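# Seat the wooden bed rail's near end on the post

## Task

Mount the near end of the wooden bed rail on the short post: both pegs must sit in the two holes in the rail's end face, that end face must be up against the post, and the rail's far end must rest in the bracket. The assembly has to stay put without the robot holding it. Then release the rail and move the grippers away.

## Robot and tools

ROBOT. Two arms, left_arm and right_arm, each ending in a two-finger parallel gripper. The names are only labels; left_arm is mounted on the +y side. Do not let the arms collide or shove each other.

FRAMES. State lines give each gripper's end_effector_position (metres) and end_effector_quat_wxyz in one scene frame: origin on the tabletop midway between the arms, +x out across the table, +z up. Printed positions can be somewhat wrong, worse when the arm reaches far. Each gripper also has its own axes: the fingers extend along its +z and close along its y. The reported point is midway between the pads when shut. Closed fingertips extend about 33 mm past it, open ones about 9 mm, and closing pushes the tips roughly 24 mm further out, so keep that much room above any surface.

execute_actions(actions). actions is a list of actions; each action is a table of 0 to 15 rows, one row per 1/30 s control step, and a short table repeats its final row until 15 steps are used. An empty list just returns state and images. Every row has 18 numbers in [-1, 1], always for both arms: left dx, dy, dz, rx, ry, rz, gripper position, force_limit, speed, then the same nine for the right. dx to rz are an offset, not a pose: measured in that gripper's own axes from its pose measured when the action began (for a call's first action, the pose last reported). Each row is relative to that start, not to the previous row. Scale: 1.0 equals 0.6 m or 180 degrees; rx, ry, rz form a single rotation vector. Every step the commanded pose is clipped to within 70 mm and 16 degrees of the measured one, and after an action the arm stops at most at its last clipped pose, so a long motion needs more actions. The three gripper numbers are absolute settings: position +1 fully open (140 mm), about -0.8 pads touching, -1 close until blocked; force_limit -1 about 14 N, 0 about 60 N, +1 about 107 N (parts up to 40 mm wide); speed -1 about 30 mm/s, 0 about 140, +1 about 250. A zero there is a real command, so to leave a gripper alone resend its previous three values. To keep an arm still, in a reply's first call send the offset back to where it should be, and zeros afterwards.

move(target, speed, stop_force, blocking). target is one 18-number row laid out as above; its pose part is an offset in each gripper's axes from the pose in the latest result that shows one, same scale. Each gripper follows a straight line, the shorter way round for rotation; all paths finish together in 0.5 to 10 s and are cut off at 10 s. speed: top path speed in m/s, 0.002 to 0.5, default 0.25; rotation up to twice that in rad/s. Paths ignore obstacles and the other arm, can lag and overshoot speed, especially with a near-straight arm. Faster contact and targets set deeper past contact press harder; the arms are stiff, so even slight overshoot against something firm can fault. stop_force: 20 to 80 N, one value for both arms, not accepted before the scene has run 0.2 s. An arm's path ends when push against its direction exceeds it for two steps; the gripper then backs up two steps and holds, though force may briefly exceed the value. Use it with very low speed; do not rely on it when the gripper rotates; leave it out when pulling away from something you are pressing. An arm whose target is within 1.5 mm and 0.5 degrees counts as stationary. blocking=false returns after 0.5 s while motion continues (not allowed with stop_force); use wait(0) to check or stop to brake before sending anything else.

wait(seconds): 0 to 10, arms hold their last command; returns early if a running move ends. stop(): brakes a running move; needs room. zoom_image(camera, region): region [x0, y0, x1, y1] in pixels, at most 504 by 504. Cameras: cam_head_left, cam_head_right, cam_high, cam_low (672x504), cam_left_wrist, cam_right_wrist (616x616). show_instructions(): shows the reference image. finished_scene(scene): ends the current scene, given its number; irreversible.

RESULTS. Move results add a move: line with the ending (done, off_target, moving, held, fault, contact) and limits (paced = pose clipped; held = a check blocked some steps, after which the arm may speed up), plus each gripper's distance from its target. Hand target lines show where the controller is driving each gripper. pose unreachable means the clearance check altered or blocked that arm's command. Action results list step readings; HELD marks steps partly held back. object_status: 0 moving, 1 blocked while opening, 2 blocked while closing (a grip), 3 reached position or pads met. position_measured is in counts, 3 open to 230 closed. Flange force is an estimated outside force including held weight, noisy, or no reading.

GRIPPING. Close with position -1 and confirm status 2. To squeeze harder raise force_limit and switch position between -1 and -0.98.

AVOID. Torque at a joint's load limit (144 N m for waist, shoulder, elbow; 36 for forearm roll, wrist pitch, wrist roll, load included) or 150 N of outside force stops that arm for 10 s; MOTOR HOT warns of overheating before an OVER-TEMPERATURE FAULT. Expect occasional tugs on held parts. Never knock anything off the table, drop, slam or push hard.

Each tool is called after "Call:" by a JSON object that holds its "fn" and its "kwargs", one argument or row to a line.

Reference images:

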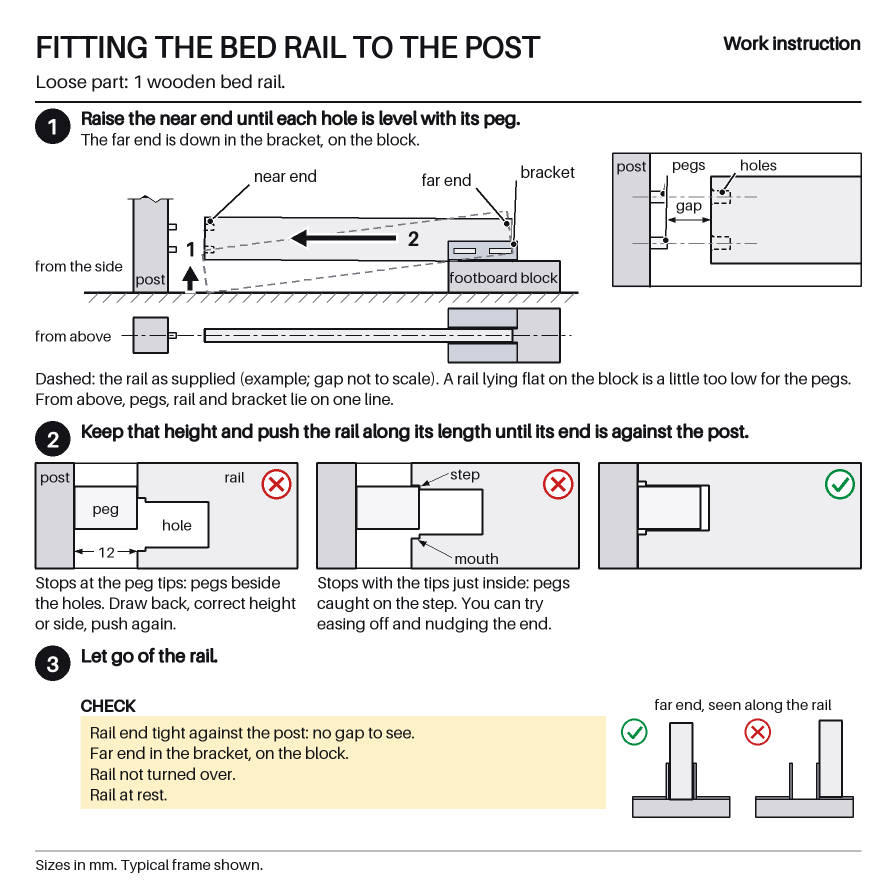

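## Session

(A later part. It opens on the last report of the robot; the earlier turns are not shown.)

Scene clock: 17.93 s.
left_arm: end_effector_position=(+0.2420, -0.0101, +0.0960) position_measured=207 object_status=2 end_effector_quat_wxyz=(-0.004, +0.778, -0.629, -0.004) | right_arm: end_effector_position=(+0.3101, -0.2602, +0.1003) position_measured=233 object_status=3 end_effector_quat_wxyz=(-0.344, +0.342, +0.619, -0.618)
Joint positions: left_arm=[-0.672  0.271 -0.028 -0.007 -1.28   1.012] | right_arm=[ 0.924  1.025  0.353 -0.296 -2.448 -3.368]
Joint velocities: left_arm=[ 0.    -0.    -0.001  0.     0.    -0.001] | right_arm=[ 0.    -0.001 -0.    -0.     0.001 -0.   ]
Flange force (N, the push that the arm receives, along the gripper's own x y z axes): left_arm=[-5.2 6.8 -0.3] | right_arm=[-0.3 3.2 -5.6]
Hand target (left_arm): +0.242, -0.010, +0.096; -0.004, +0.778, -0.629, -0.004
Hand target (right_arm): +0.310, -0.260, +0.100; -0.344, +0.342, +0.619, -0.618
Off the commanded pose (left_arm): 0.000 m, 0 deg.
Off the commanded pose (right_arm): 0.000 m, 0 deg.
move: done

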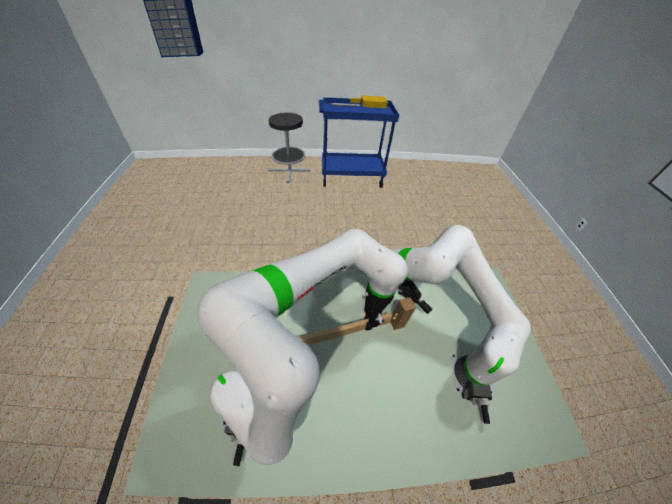

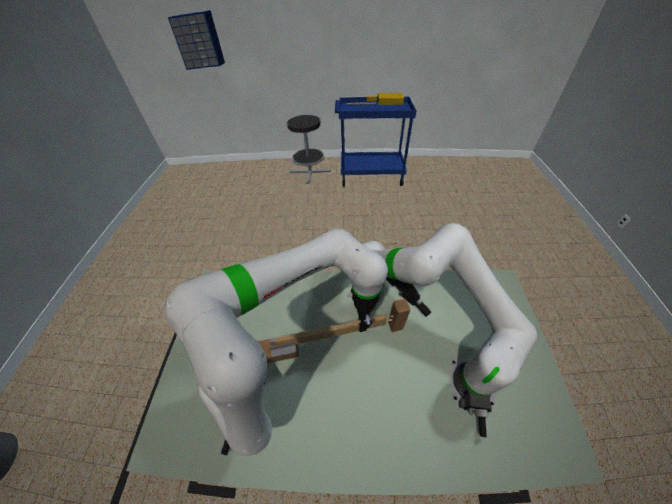

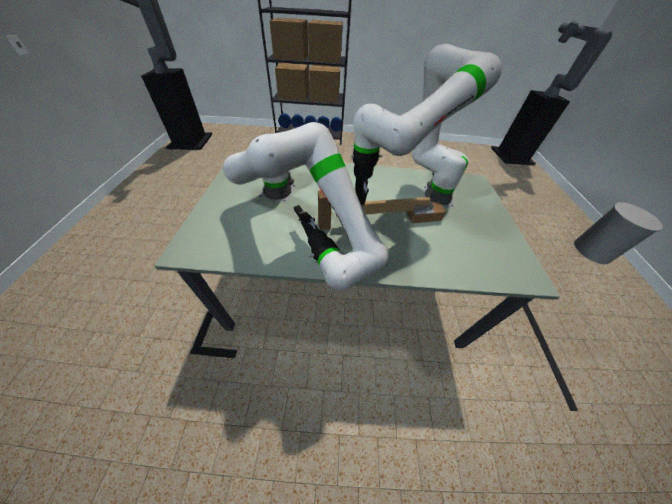

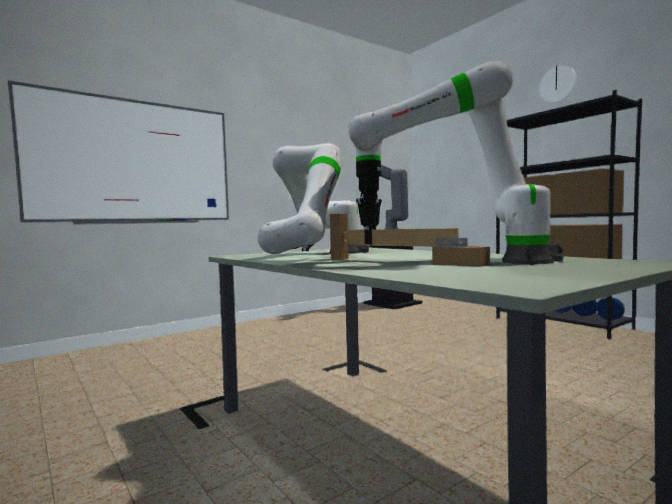

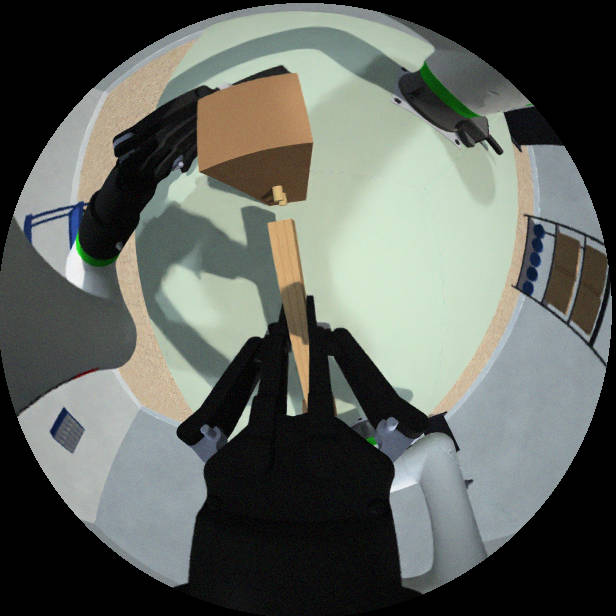

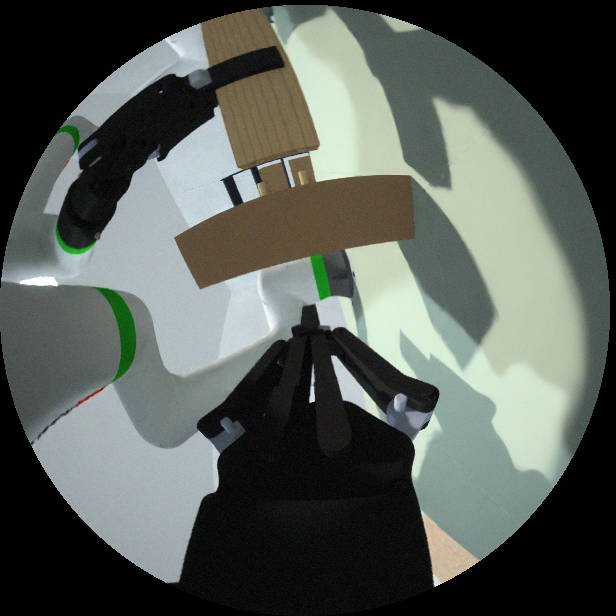

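Call:
{"fn": "zoom_image", "kwargs": {
  "camera": "cam_right_wrist",
  "region": [220, 125, 340, 215]
}}

Call:
{"fn": "zoom_image", "kwargs": {
  "camera": "cam_left_wrist",
  "region": [240, 165, 330, 255]
}}

Call:
{"fn": "zoom_image", "kwargs": {
  "camera": "cam_low",
  "region": [320, 200, 500, 275]
}}

Call:
{"fn": "zoom_image", "kwargs": {
  "camera": "cam_low",
  "region": [415, 220, 495, 270]
}}

Region (220, 125, 340, 215) of cam_right_wrist's 616x616 image, scaled by 4.200, with more detail than that image has; it fills the top 378 rows of this view, and the rest is white.

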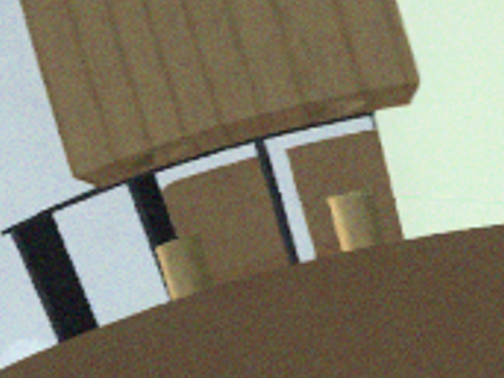

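Region (240, 165, 330, 255) of cam_left_wrist's 616x616 image, scaled by 5.600, with more detail than that image has.

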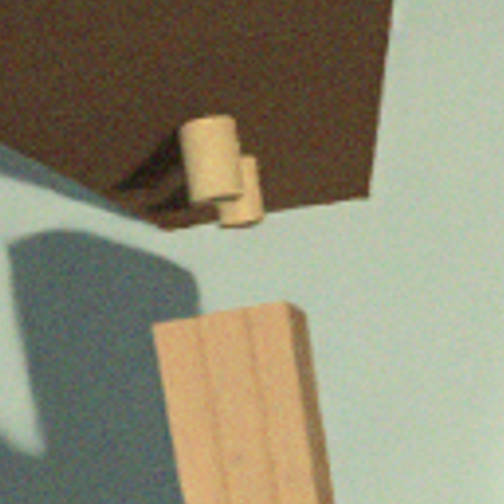

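Region (320, 200, 500, 275) of cam_low's 672x504 image, scaled by 2.800, with more detail than that image has; it fills the top 210 rows of this view, and the rest is white.

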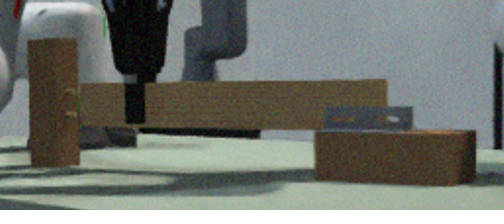

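Region (415, 220, 495, 270) of cam_low's 672x504 image, scaled by 6.300, with more detail than that image has; it fills the top 315 rows of this view, and the rest is white.

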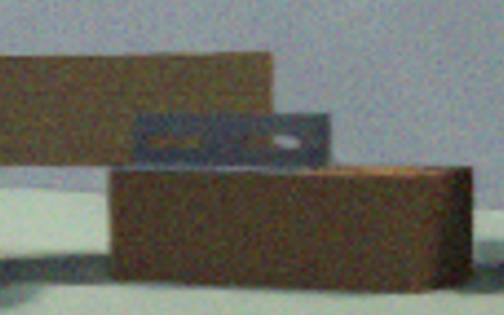

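Call:
{"fn": "move", "kwargs": {
  "target": [0.02, 0.0025, -0.0025, 0, 0, -0.0022, -1, 0.8, -0.4, 0, 0, 0, 0, 0, 0, -1, 0, 0],
  "speed": 0.04
}}

Call:
{"fn": "zoom_image", "kwargs": {
  "camera": "cam_right_wrist",
  "region": [230, 140, 340, 215]
}}

Call:
{"fn": "zoom_image", "kwargs": {
  "camera": "cam_left_wrist",
  "region": [245, 180, 325, 260]
}}

Scene clock: 20.17 s.
left_arm: end_effector_position=(+0.2430, -0.0221, +0.0973) position_measured=208 object_status=2 end_effector_quat_wxyz=(-0.004, +0.780, -0.626, -0.004) | right_arm: end_effector_position=(+0.3101, -0.2602, +0.1003) position_measured=233 object_status=3 end_effector_quat_wxyz=(-0.344, +0.342, +0.619, -0.618)
Joint positions: left_arm=[-0.687  0.296  0.008 -0.006 -1.291  1.033] | right_arm=[ 0.924  1.025  0.353 -0.296 -2.448 -3.368]
Joint velocities: left_arm=[-0.001  0.001  0.001 -0.001 -0.001  0.   ] | right_arm=[ 0.    -0.     0.001  0.001  0.     0.   ]
Flange force (N, the push that the arm receives, along the gripper's own x y z axes): left_arm=[-5.2 4.1 3.4] | right_arm=[-0.5 4.1 -11.8]
Hand target (left_arm): +0.243, -0.022, +0.097; -0.004, +0.780, -0.626, -0.004
Hand target (right_arm): +0.310, -0.260, +0.100; -0.344, +0.342, +0.619, -0.618
Off the commanded pose (left_arm): 0.000 m, 0 deg.
Off the commanded pose (right_arm): 0.000 m, 0 deg.
move: done

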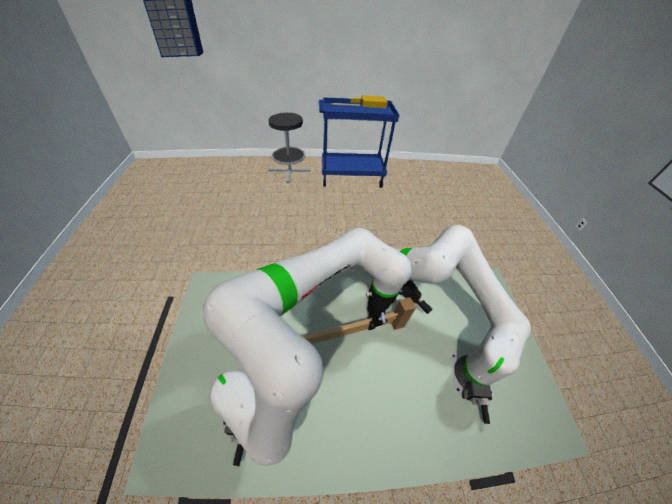

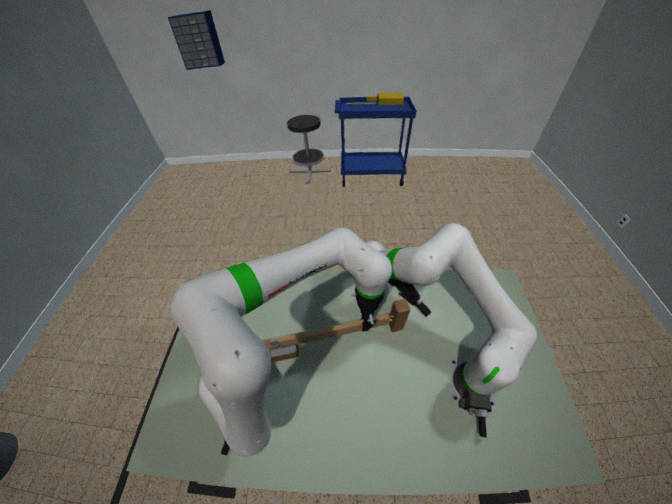

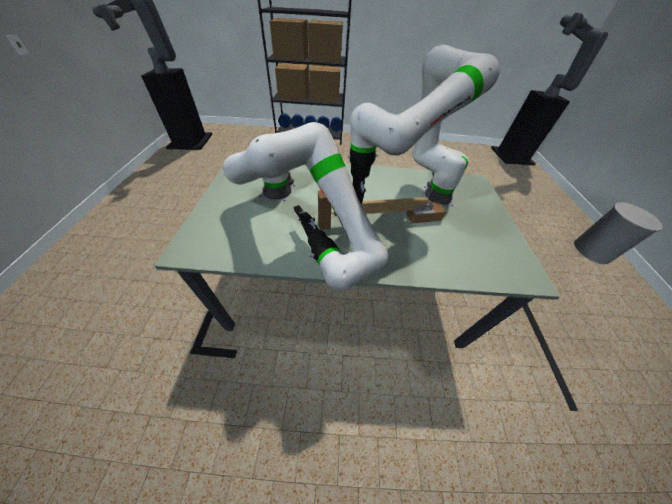

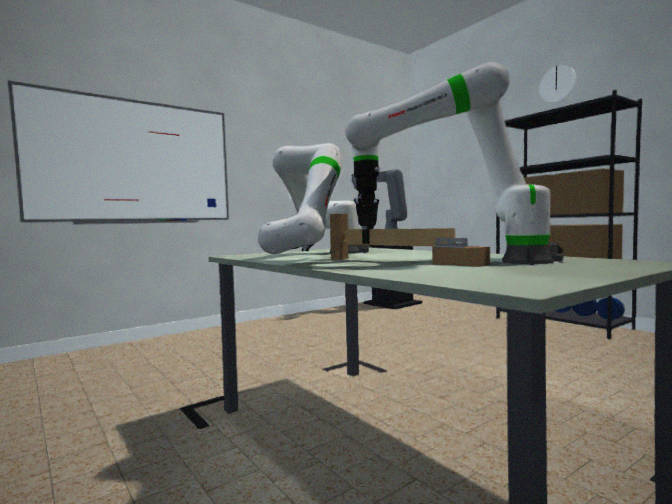

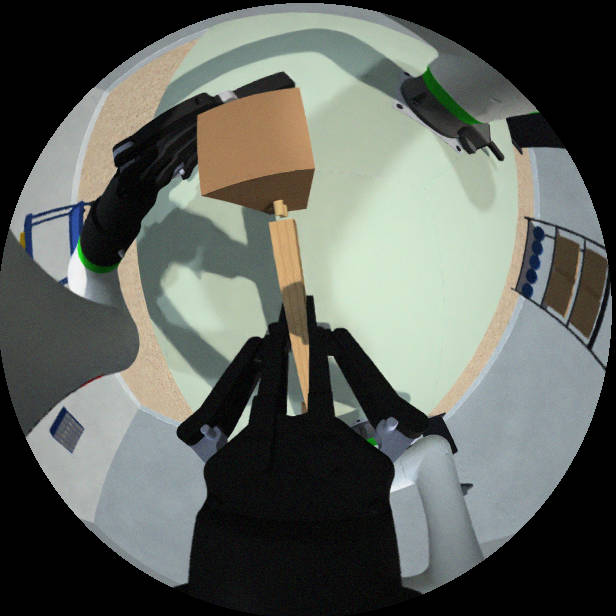

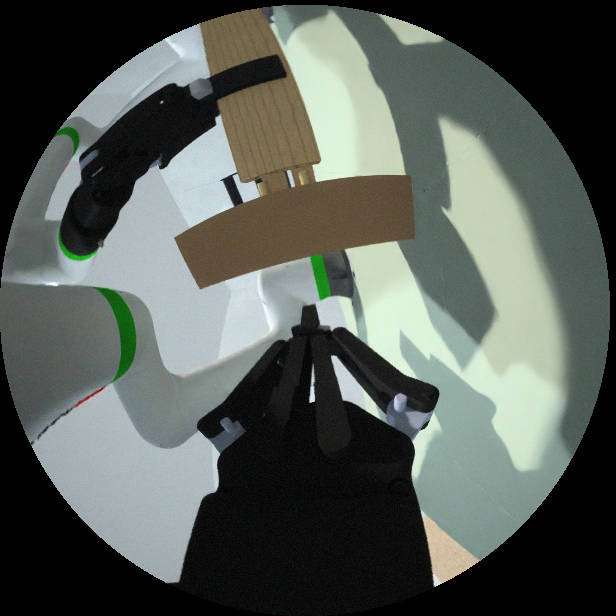

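Region (230, 140, 340, 215) of cam_right_wrist's 616x616 image, scaled by 4.582, with more detail than that image has; it fills the top 344 rows of this view, and the rest is white.

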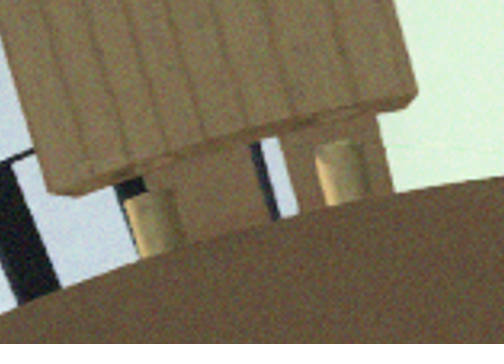

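Region (245, 180, 325, 260) of cam_left_wrist's 616x616 image, scaled by 6.300, with more detail than that image has.

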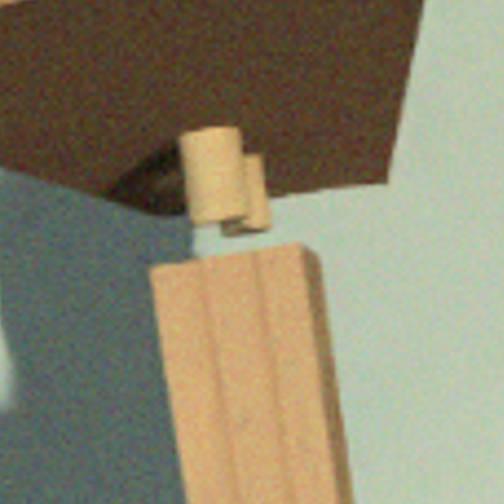

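Call:
{"fn": "move", "kwargs": {
  "target": [0.0, -0.0022, 0, 0, 0, -0.0072, -1, 0.8, -0.4, 0, 0, 0, 0, 0, 0, -1, 0, 0],
  "speed": 0.04
}}

Call:
{"fn": "zoom_image", "kwargs": {
  "camera": "cam_right_wrist",
  "region": [230, 140, 340, 215]
}}

Call:
{"fn": "zoom_image", "kwargs": {
  "camera": "cam_left_wrist",
  "region": [245, 180, 325, 260]
}}

Scene clock: 21.87 s.
left_arm: end_effector_position=(+0.2443, -0.0219, +0.0973) position_measured=208 object_status=2 end_effector_quat_wxyz=(-0.004, +0.787, -0.617, -0.004) | right_arm: end_effector_position=(+0.3101, -0.2602, +0.1003) position_measured=233 object_status=3 end_effector_quat_wxyz=(-0.344, +0.342, +0.619, -0.618)
Joint positions: left_arm=[-0.684  0.297  0.009 -0.006 -1.291  1.053] | right_arm=[ 0.924  1.025  0.353 -0.296 -2.448 -3.368]
Joint velocities: left_arm=[ 0.     0.001 -0.    -0.001 -0.001  0.001] | right_arm=[ 0.    -0.    -0.002 -0.001  0.    -0.001]
Flange force (N, the push that the arm receives, along the gripper's own x y z axes): left_arm=[-3.4 0.2 2.5] | right_arm=[2.5 2.9 -10.5]
Hand target (left_arm): +0.244, -0.022, +0.097; -0.004, +0.787, -0.617, -0.004
Hand target (right_arm): +0.310, -0.260, +0.100; -0.344, +0.342, +0.619, -0.618
Off the commanded pose (left_arm): 0.000 m, 0 deg.
Off the commanded pose (right_arm): 0.000 m, 0 deg.
move: done

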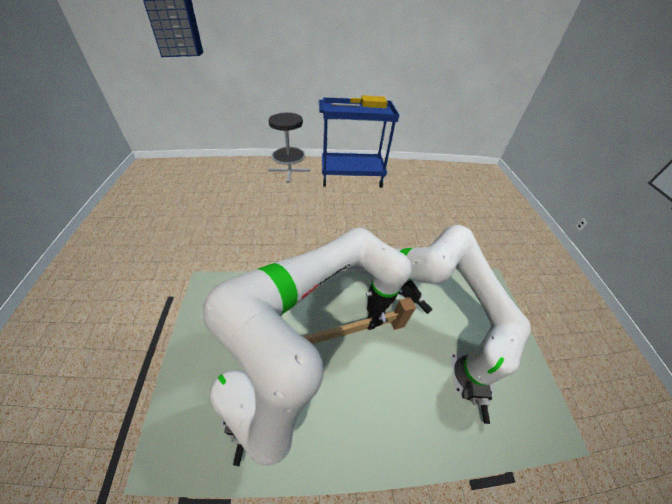

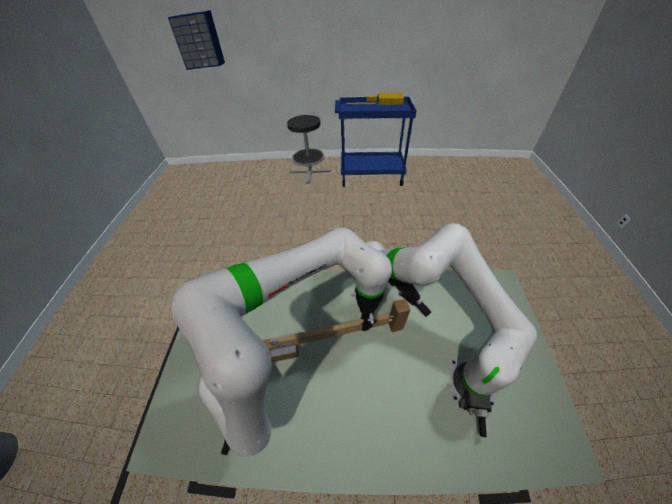

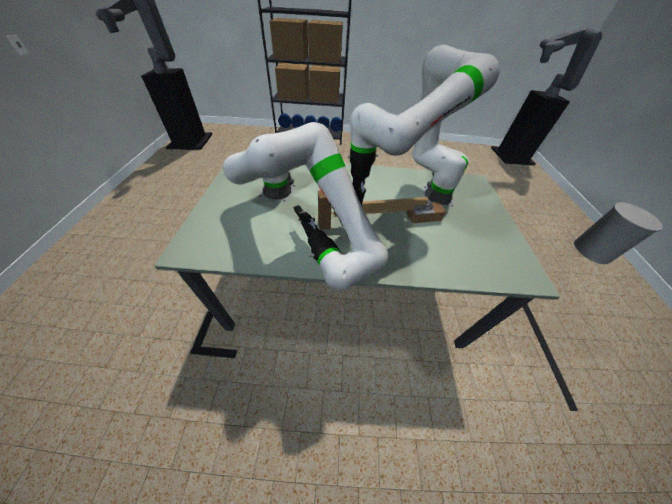

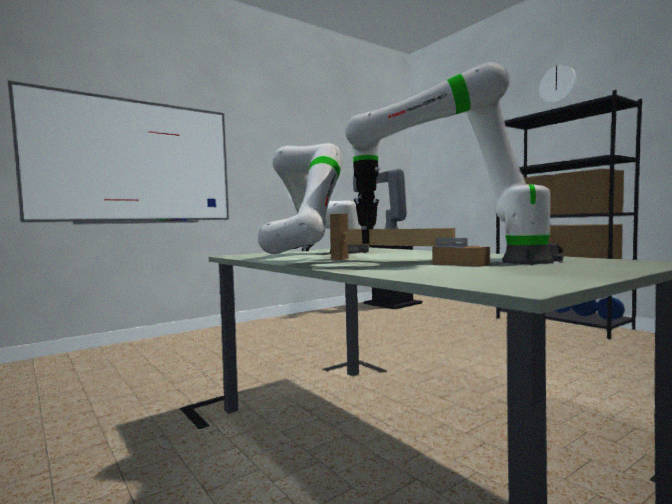

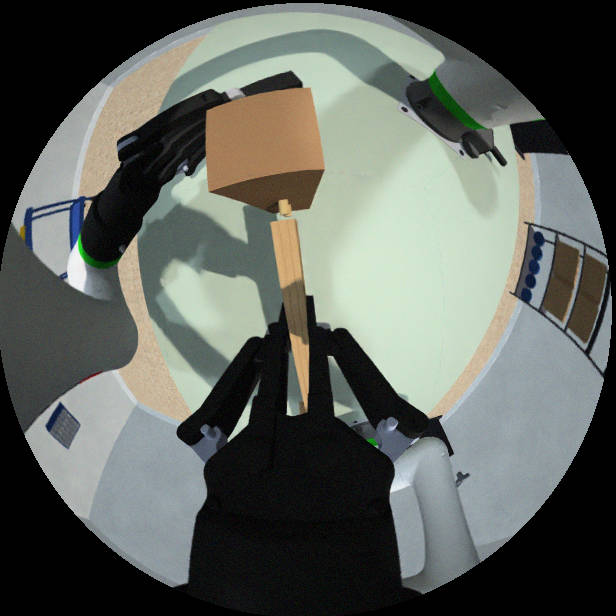

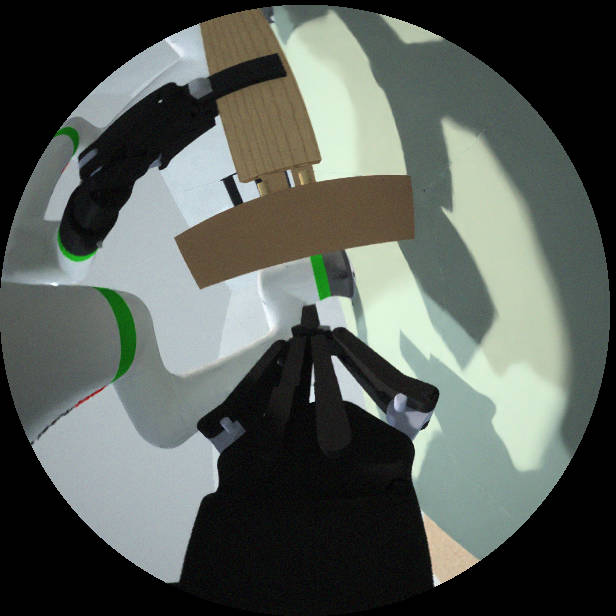

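Region (230, 140, 340, 215) of cam_right_wrist's 616x616 image, scaled by 4.582, with more detail than that image has; it fills the top 344 rows of this view, and the rest is white.

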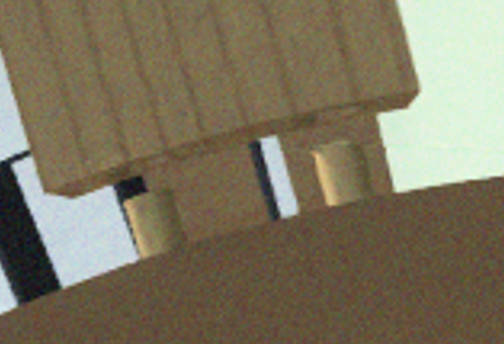

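Region (245, 180, 325, 260) of cam_left_wrist's 616x616 image, scaled by 6.300, with more detail than that image has.

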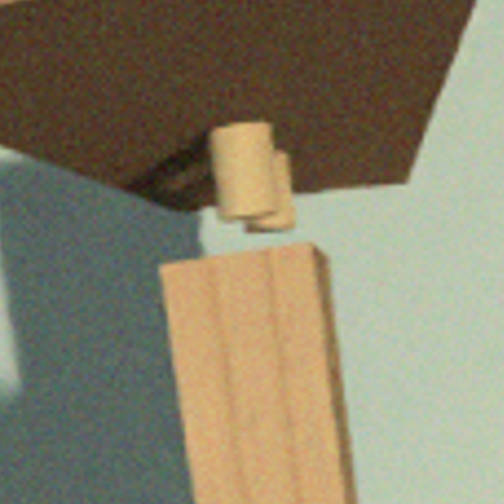

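Call:
{"fn": "zoom_image", "kwargs": {
  "camera": "cam_low",
  "region": [415, 222, 475, 262]
}}

Call:
{"fn": "zoom_image", "kwargs": {
  "camera": "cam_low",
  "region": [325, 205, 495, 270]
}}

Call:
{"fn": "zoom_image", "kwargs": {
  "camera": "cam_head_right",
  "region": [258, 330, 318, 370]
}}

Call:
{"fn": "zoom_image", "kwargs": {
  "camera": "cam_high",
  "region": [395, 188, 455, 228]
}}

Region (415, 222, 475, 262) of cam_low's 672x504 image, scaled by 8.400, with more detail than that image has.

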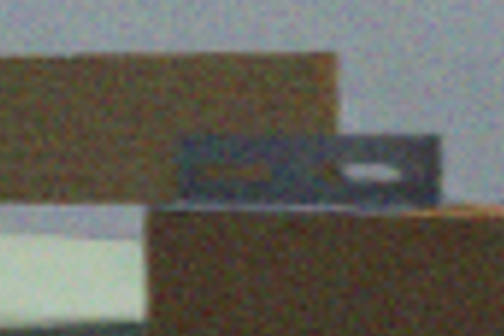

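Region (325, 205, 495, 270) of cam_low's 672x504 image, scaled by 2.965, with more detail than that image has; it fills the top 193 rows of this view, and the rest is white.

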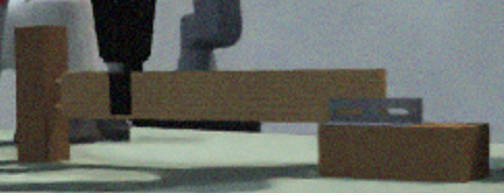

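Region (258, 330, 318, 370) of cam_head_right's 672x504 image, scaled by 8.400, with more detail than that image has.

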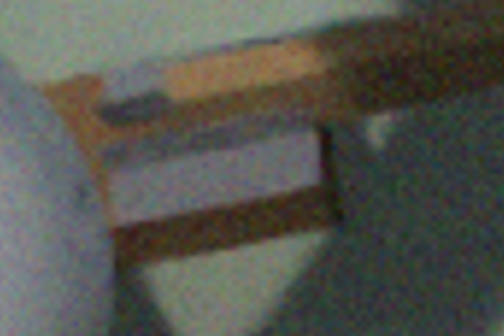

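Region (395, 188, 455, 228) of cam_high's 672x504 image, scaled by 8.400, with more detail than that image has.

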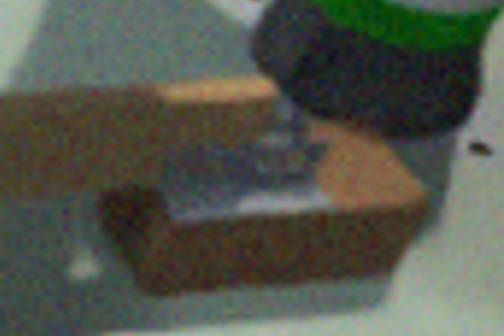

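Call:
{"fn": "move", "kwargs": {
  "target": [0.004, 0.0008, -0.00005, 0, 0, 0, -1, 0.8, -0.4, 0, 0, 0, 0, 0, 0, -1, 0, 0],
  "speed": 0.02
}}

Call:
{"fn": "move", "kwargs": {
  "target": [0.03, 0, -0.00034, 0, 0, 0, -1, 0.8, -0.4, 0, 0, 0, 0, 0, 0, -1, 0, 0],
  "speed": 0.005,
  "stop_force": 20
}}

Call:
{"fn": "zoom_image", "kwargs": {
  "camera": "cam_right_wrist",
  "region": [230, 140, 340, 215]
}}

Call:
{"fn": "zoom_image", "kwargs": {
  "camera": "cam_left_wrist",
  "region": [245, 180, 325, 260]
}}

Scene clock: 24.03 s.
left_arm: end_effector_position=(+0.2444, -0.0243, +0.0973) position_measured=208 object_status=2 end_effector_quat_wxyz=(-0.004, +0.787, -0.617, -0.004) | right_arm: end_effector_position=(+0.3101, -0.2602, +0.1003) position_measured=233 object_status=3 end_effector_quat_wxyz=(-0.344, +0.342, +0.619, -0.618)
Joint positions: left_arm=[-0.687  0.303  0.016 -0.006 -1.292  1.056] | right_arm=[ 0.924  1.025  0.353 -0.296 -2.448 -3.368]
Joint velocities: left_arm=[-0.     0.     0.     0.002  0.     0.   ] | right_arm=[ 0.    -0.    -0.002 -0.     0.    -0.001]
Flange force (N, the push that the arm receives, along the gripper's own x y z axes): left_arm=[0.3 -2.7 1.3] | right_arm=[2.9 3.8 -12.4]
Hand target (left_arm): +0.244, -0.024, +0.097; -0.004, +0.787, -0.617, -0.004
Hand target (right_arm): +0.310, -0.260, +0.100; -0.344, +0.342, +0.619, -0.618
Off the commanded pose (left_arm): 0.000 m, 0 deg.
Off the commanded pose (right_arm): 0.000 m, 0 deg.
move: done

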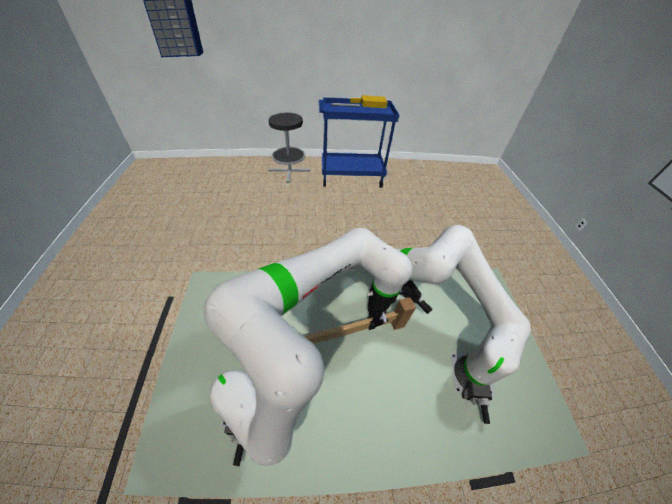

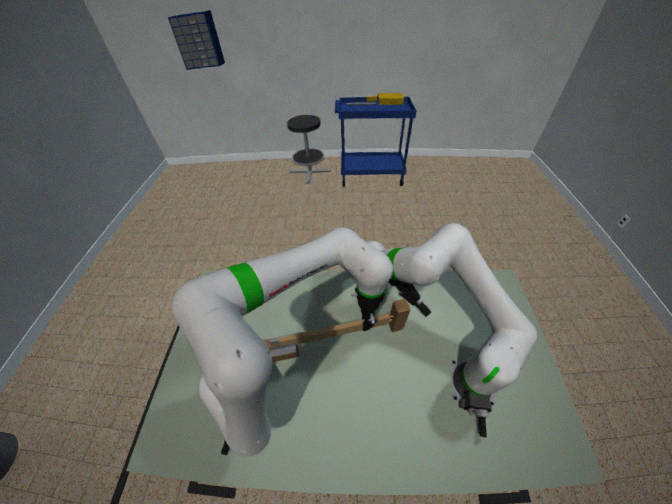

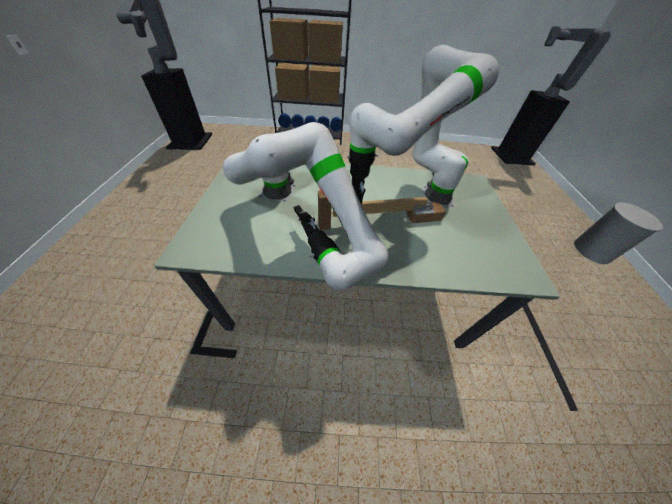

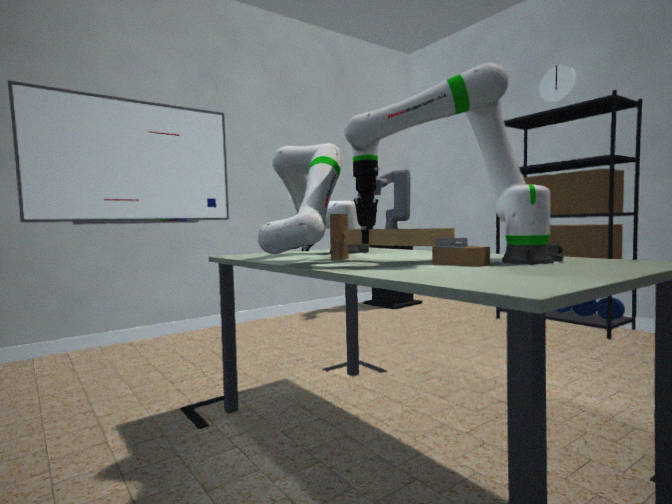

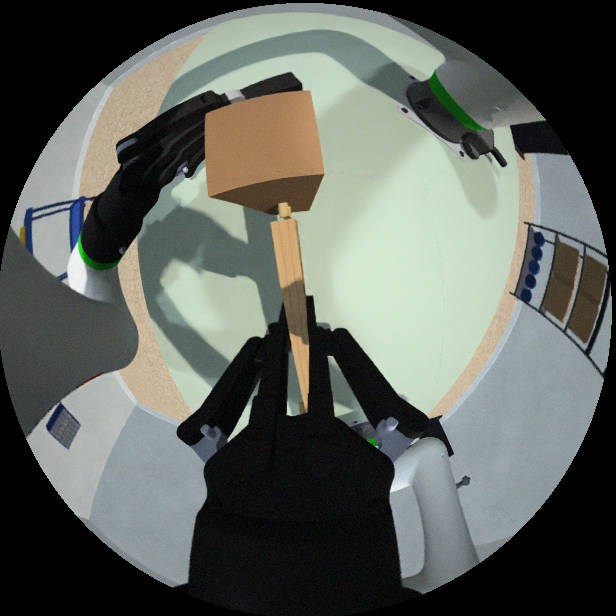

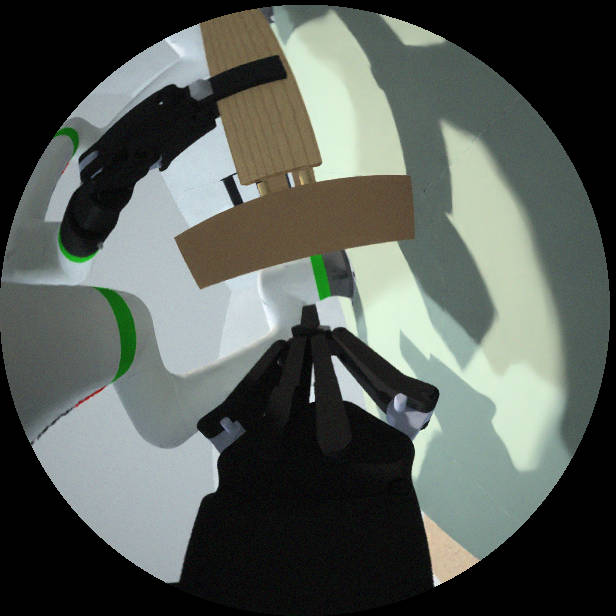

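Scene clock: 27.43 s.
left_arm: end_effector_position=(+0.2478, -0.0390, +0.0974) position_measured=208 object_status=2 end_effector_quat_wxyz=(-0.004, +0.787, -0.617, -0.004) | right_arm: end_effector_position=(+0.3101, -0.2602, +0.1003) position_measured=233 object_status=3 end_effector_quat_wxyz=(-0.344, +0.342, +0.619, -0.618)
Joint positions: left_arm=[-0.701  0.338  0.062 -0.006 -1.304  1.07 ] | right_arm=[ 0.924  1.025  0.353 -0.296 -2.448 -3.368]
Joint velocities: left_arm=[ 0.001 -0.003 -0.002  0.001 -0.001  0.   ] | right_arm=[ 0. -0. -0.  0. -0.  0.]
Flange force (N, the push that the arm receives, along the gripper's own x y z axes): left_arm=[-28.9 -2.1 -8.4] | right_arm=[2.5 1.4 -8.1]
Hand target (left_arm): +0.248, -0.039, +0.097; -0.004, +0.787, -0.617, -0.004
Hand target (right_arm): +0.310, -0.260, +0.100; -0.344, +0.342, +0.619, -0.618
Off the commanded pose (left_arm): 0.003 m, 0 deg.
Off the commanded pose (right_arm): 0.000 m, 0 deg.
move: contact (left_arm)

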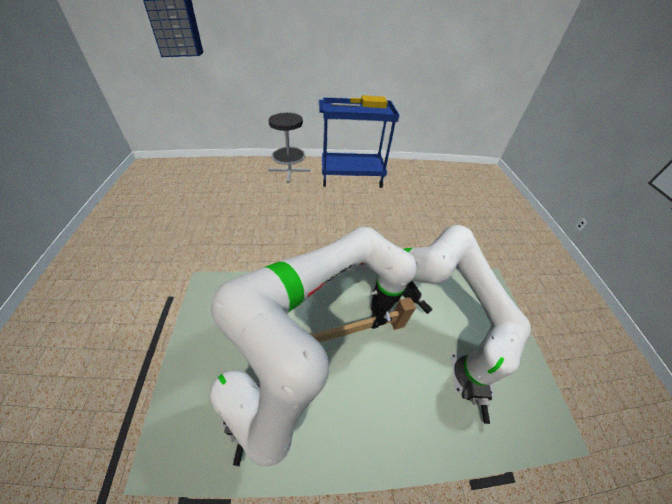

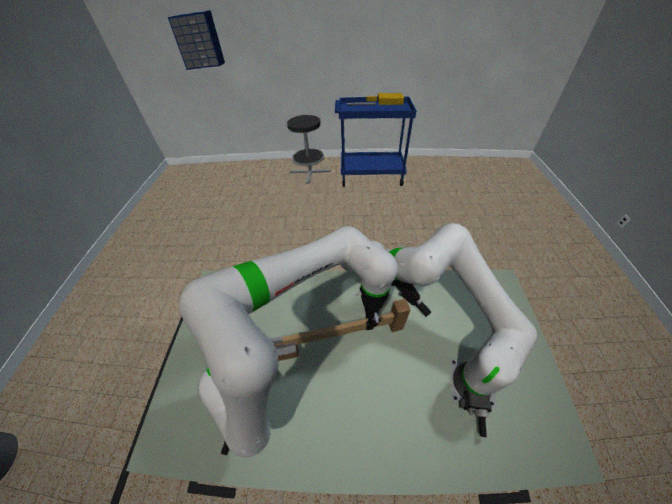

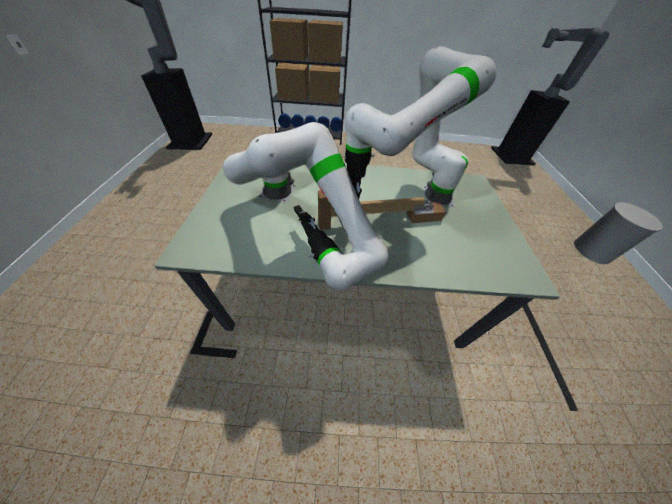

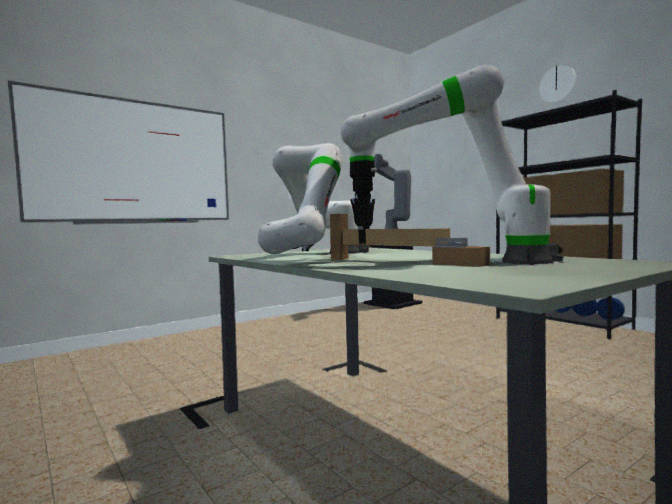

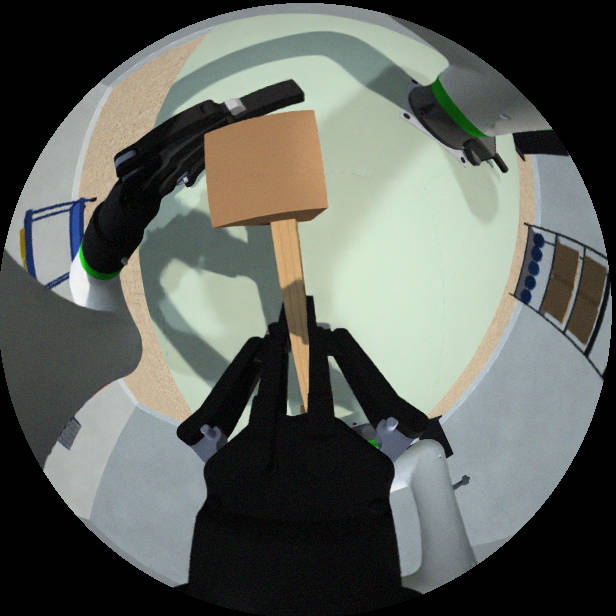

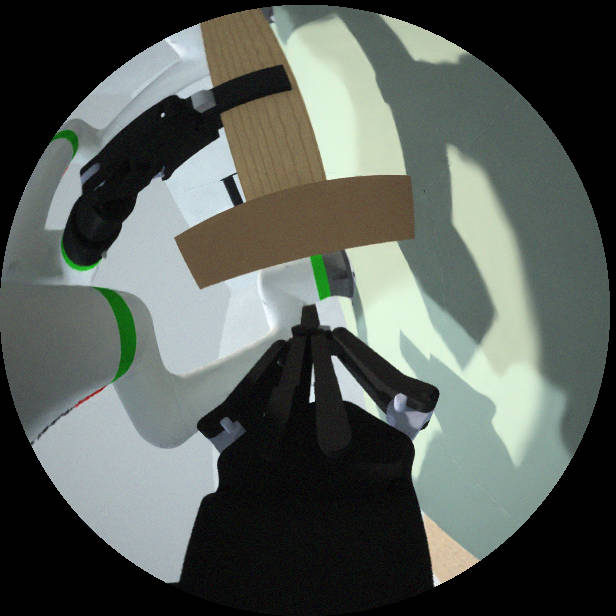

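Region (230, 140, 340, 215) of cam_right_wrist's 616x616 image, scaled by 4.582, with more detail than that image has; it fills the top 344 rows of this view, and the rest is white.

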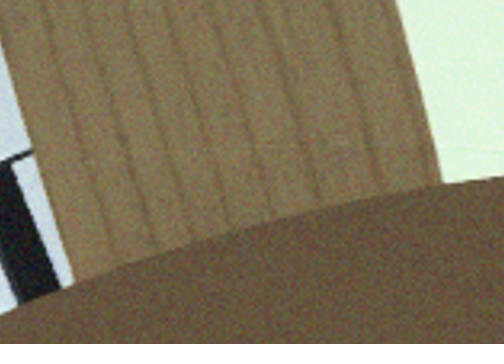

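Region (245, 180, 325, 260) of cam_left_wrist's 616x616 image, scaled by 6.300, with more detail than that image has.

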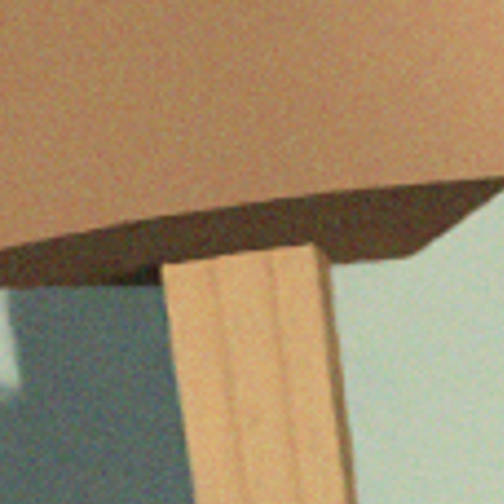

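Call:
{"fn": "zoom_image", "kwargs": {
  "camera": "cam_low",
  "region": [415, 222, 475, 262]
}}

Call:
{"fn": "zoom_image", "kwargs": {
  "camera": "cam_low",
  "region": [325, 208, 385, 268]
}}

Region (415, 222, 475, 262) of cam_low's 672x504 image, scaled by 8.400, with more detail than that image has.

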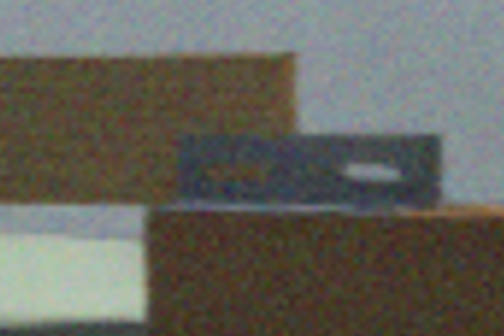

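Region (325, 208, 385, 268) of cam_low's 672x504 image, scaled by 8.400, with more detail than that image has.

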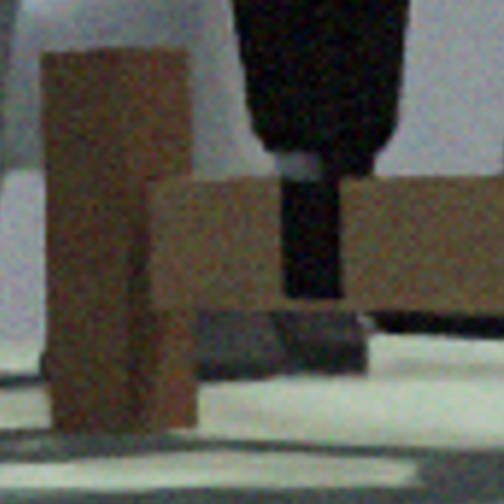

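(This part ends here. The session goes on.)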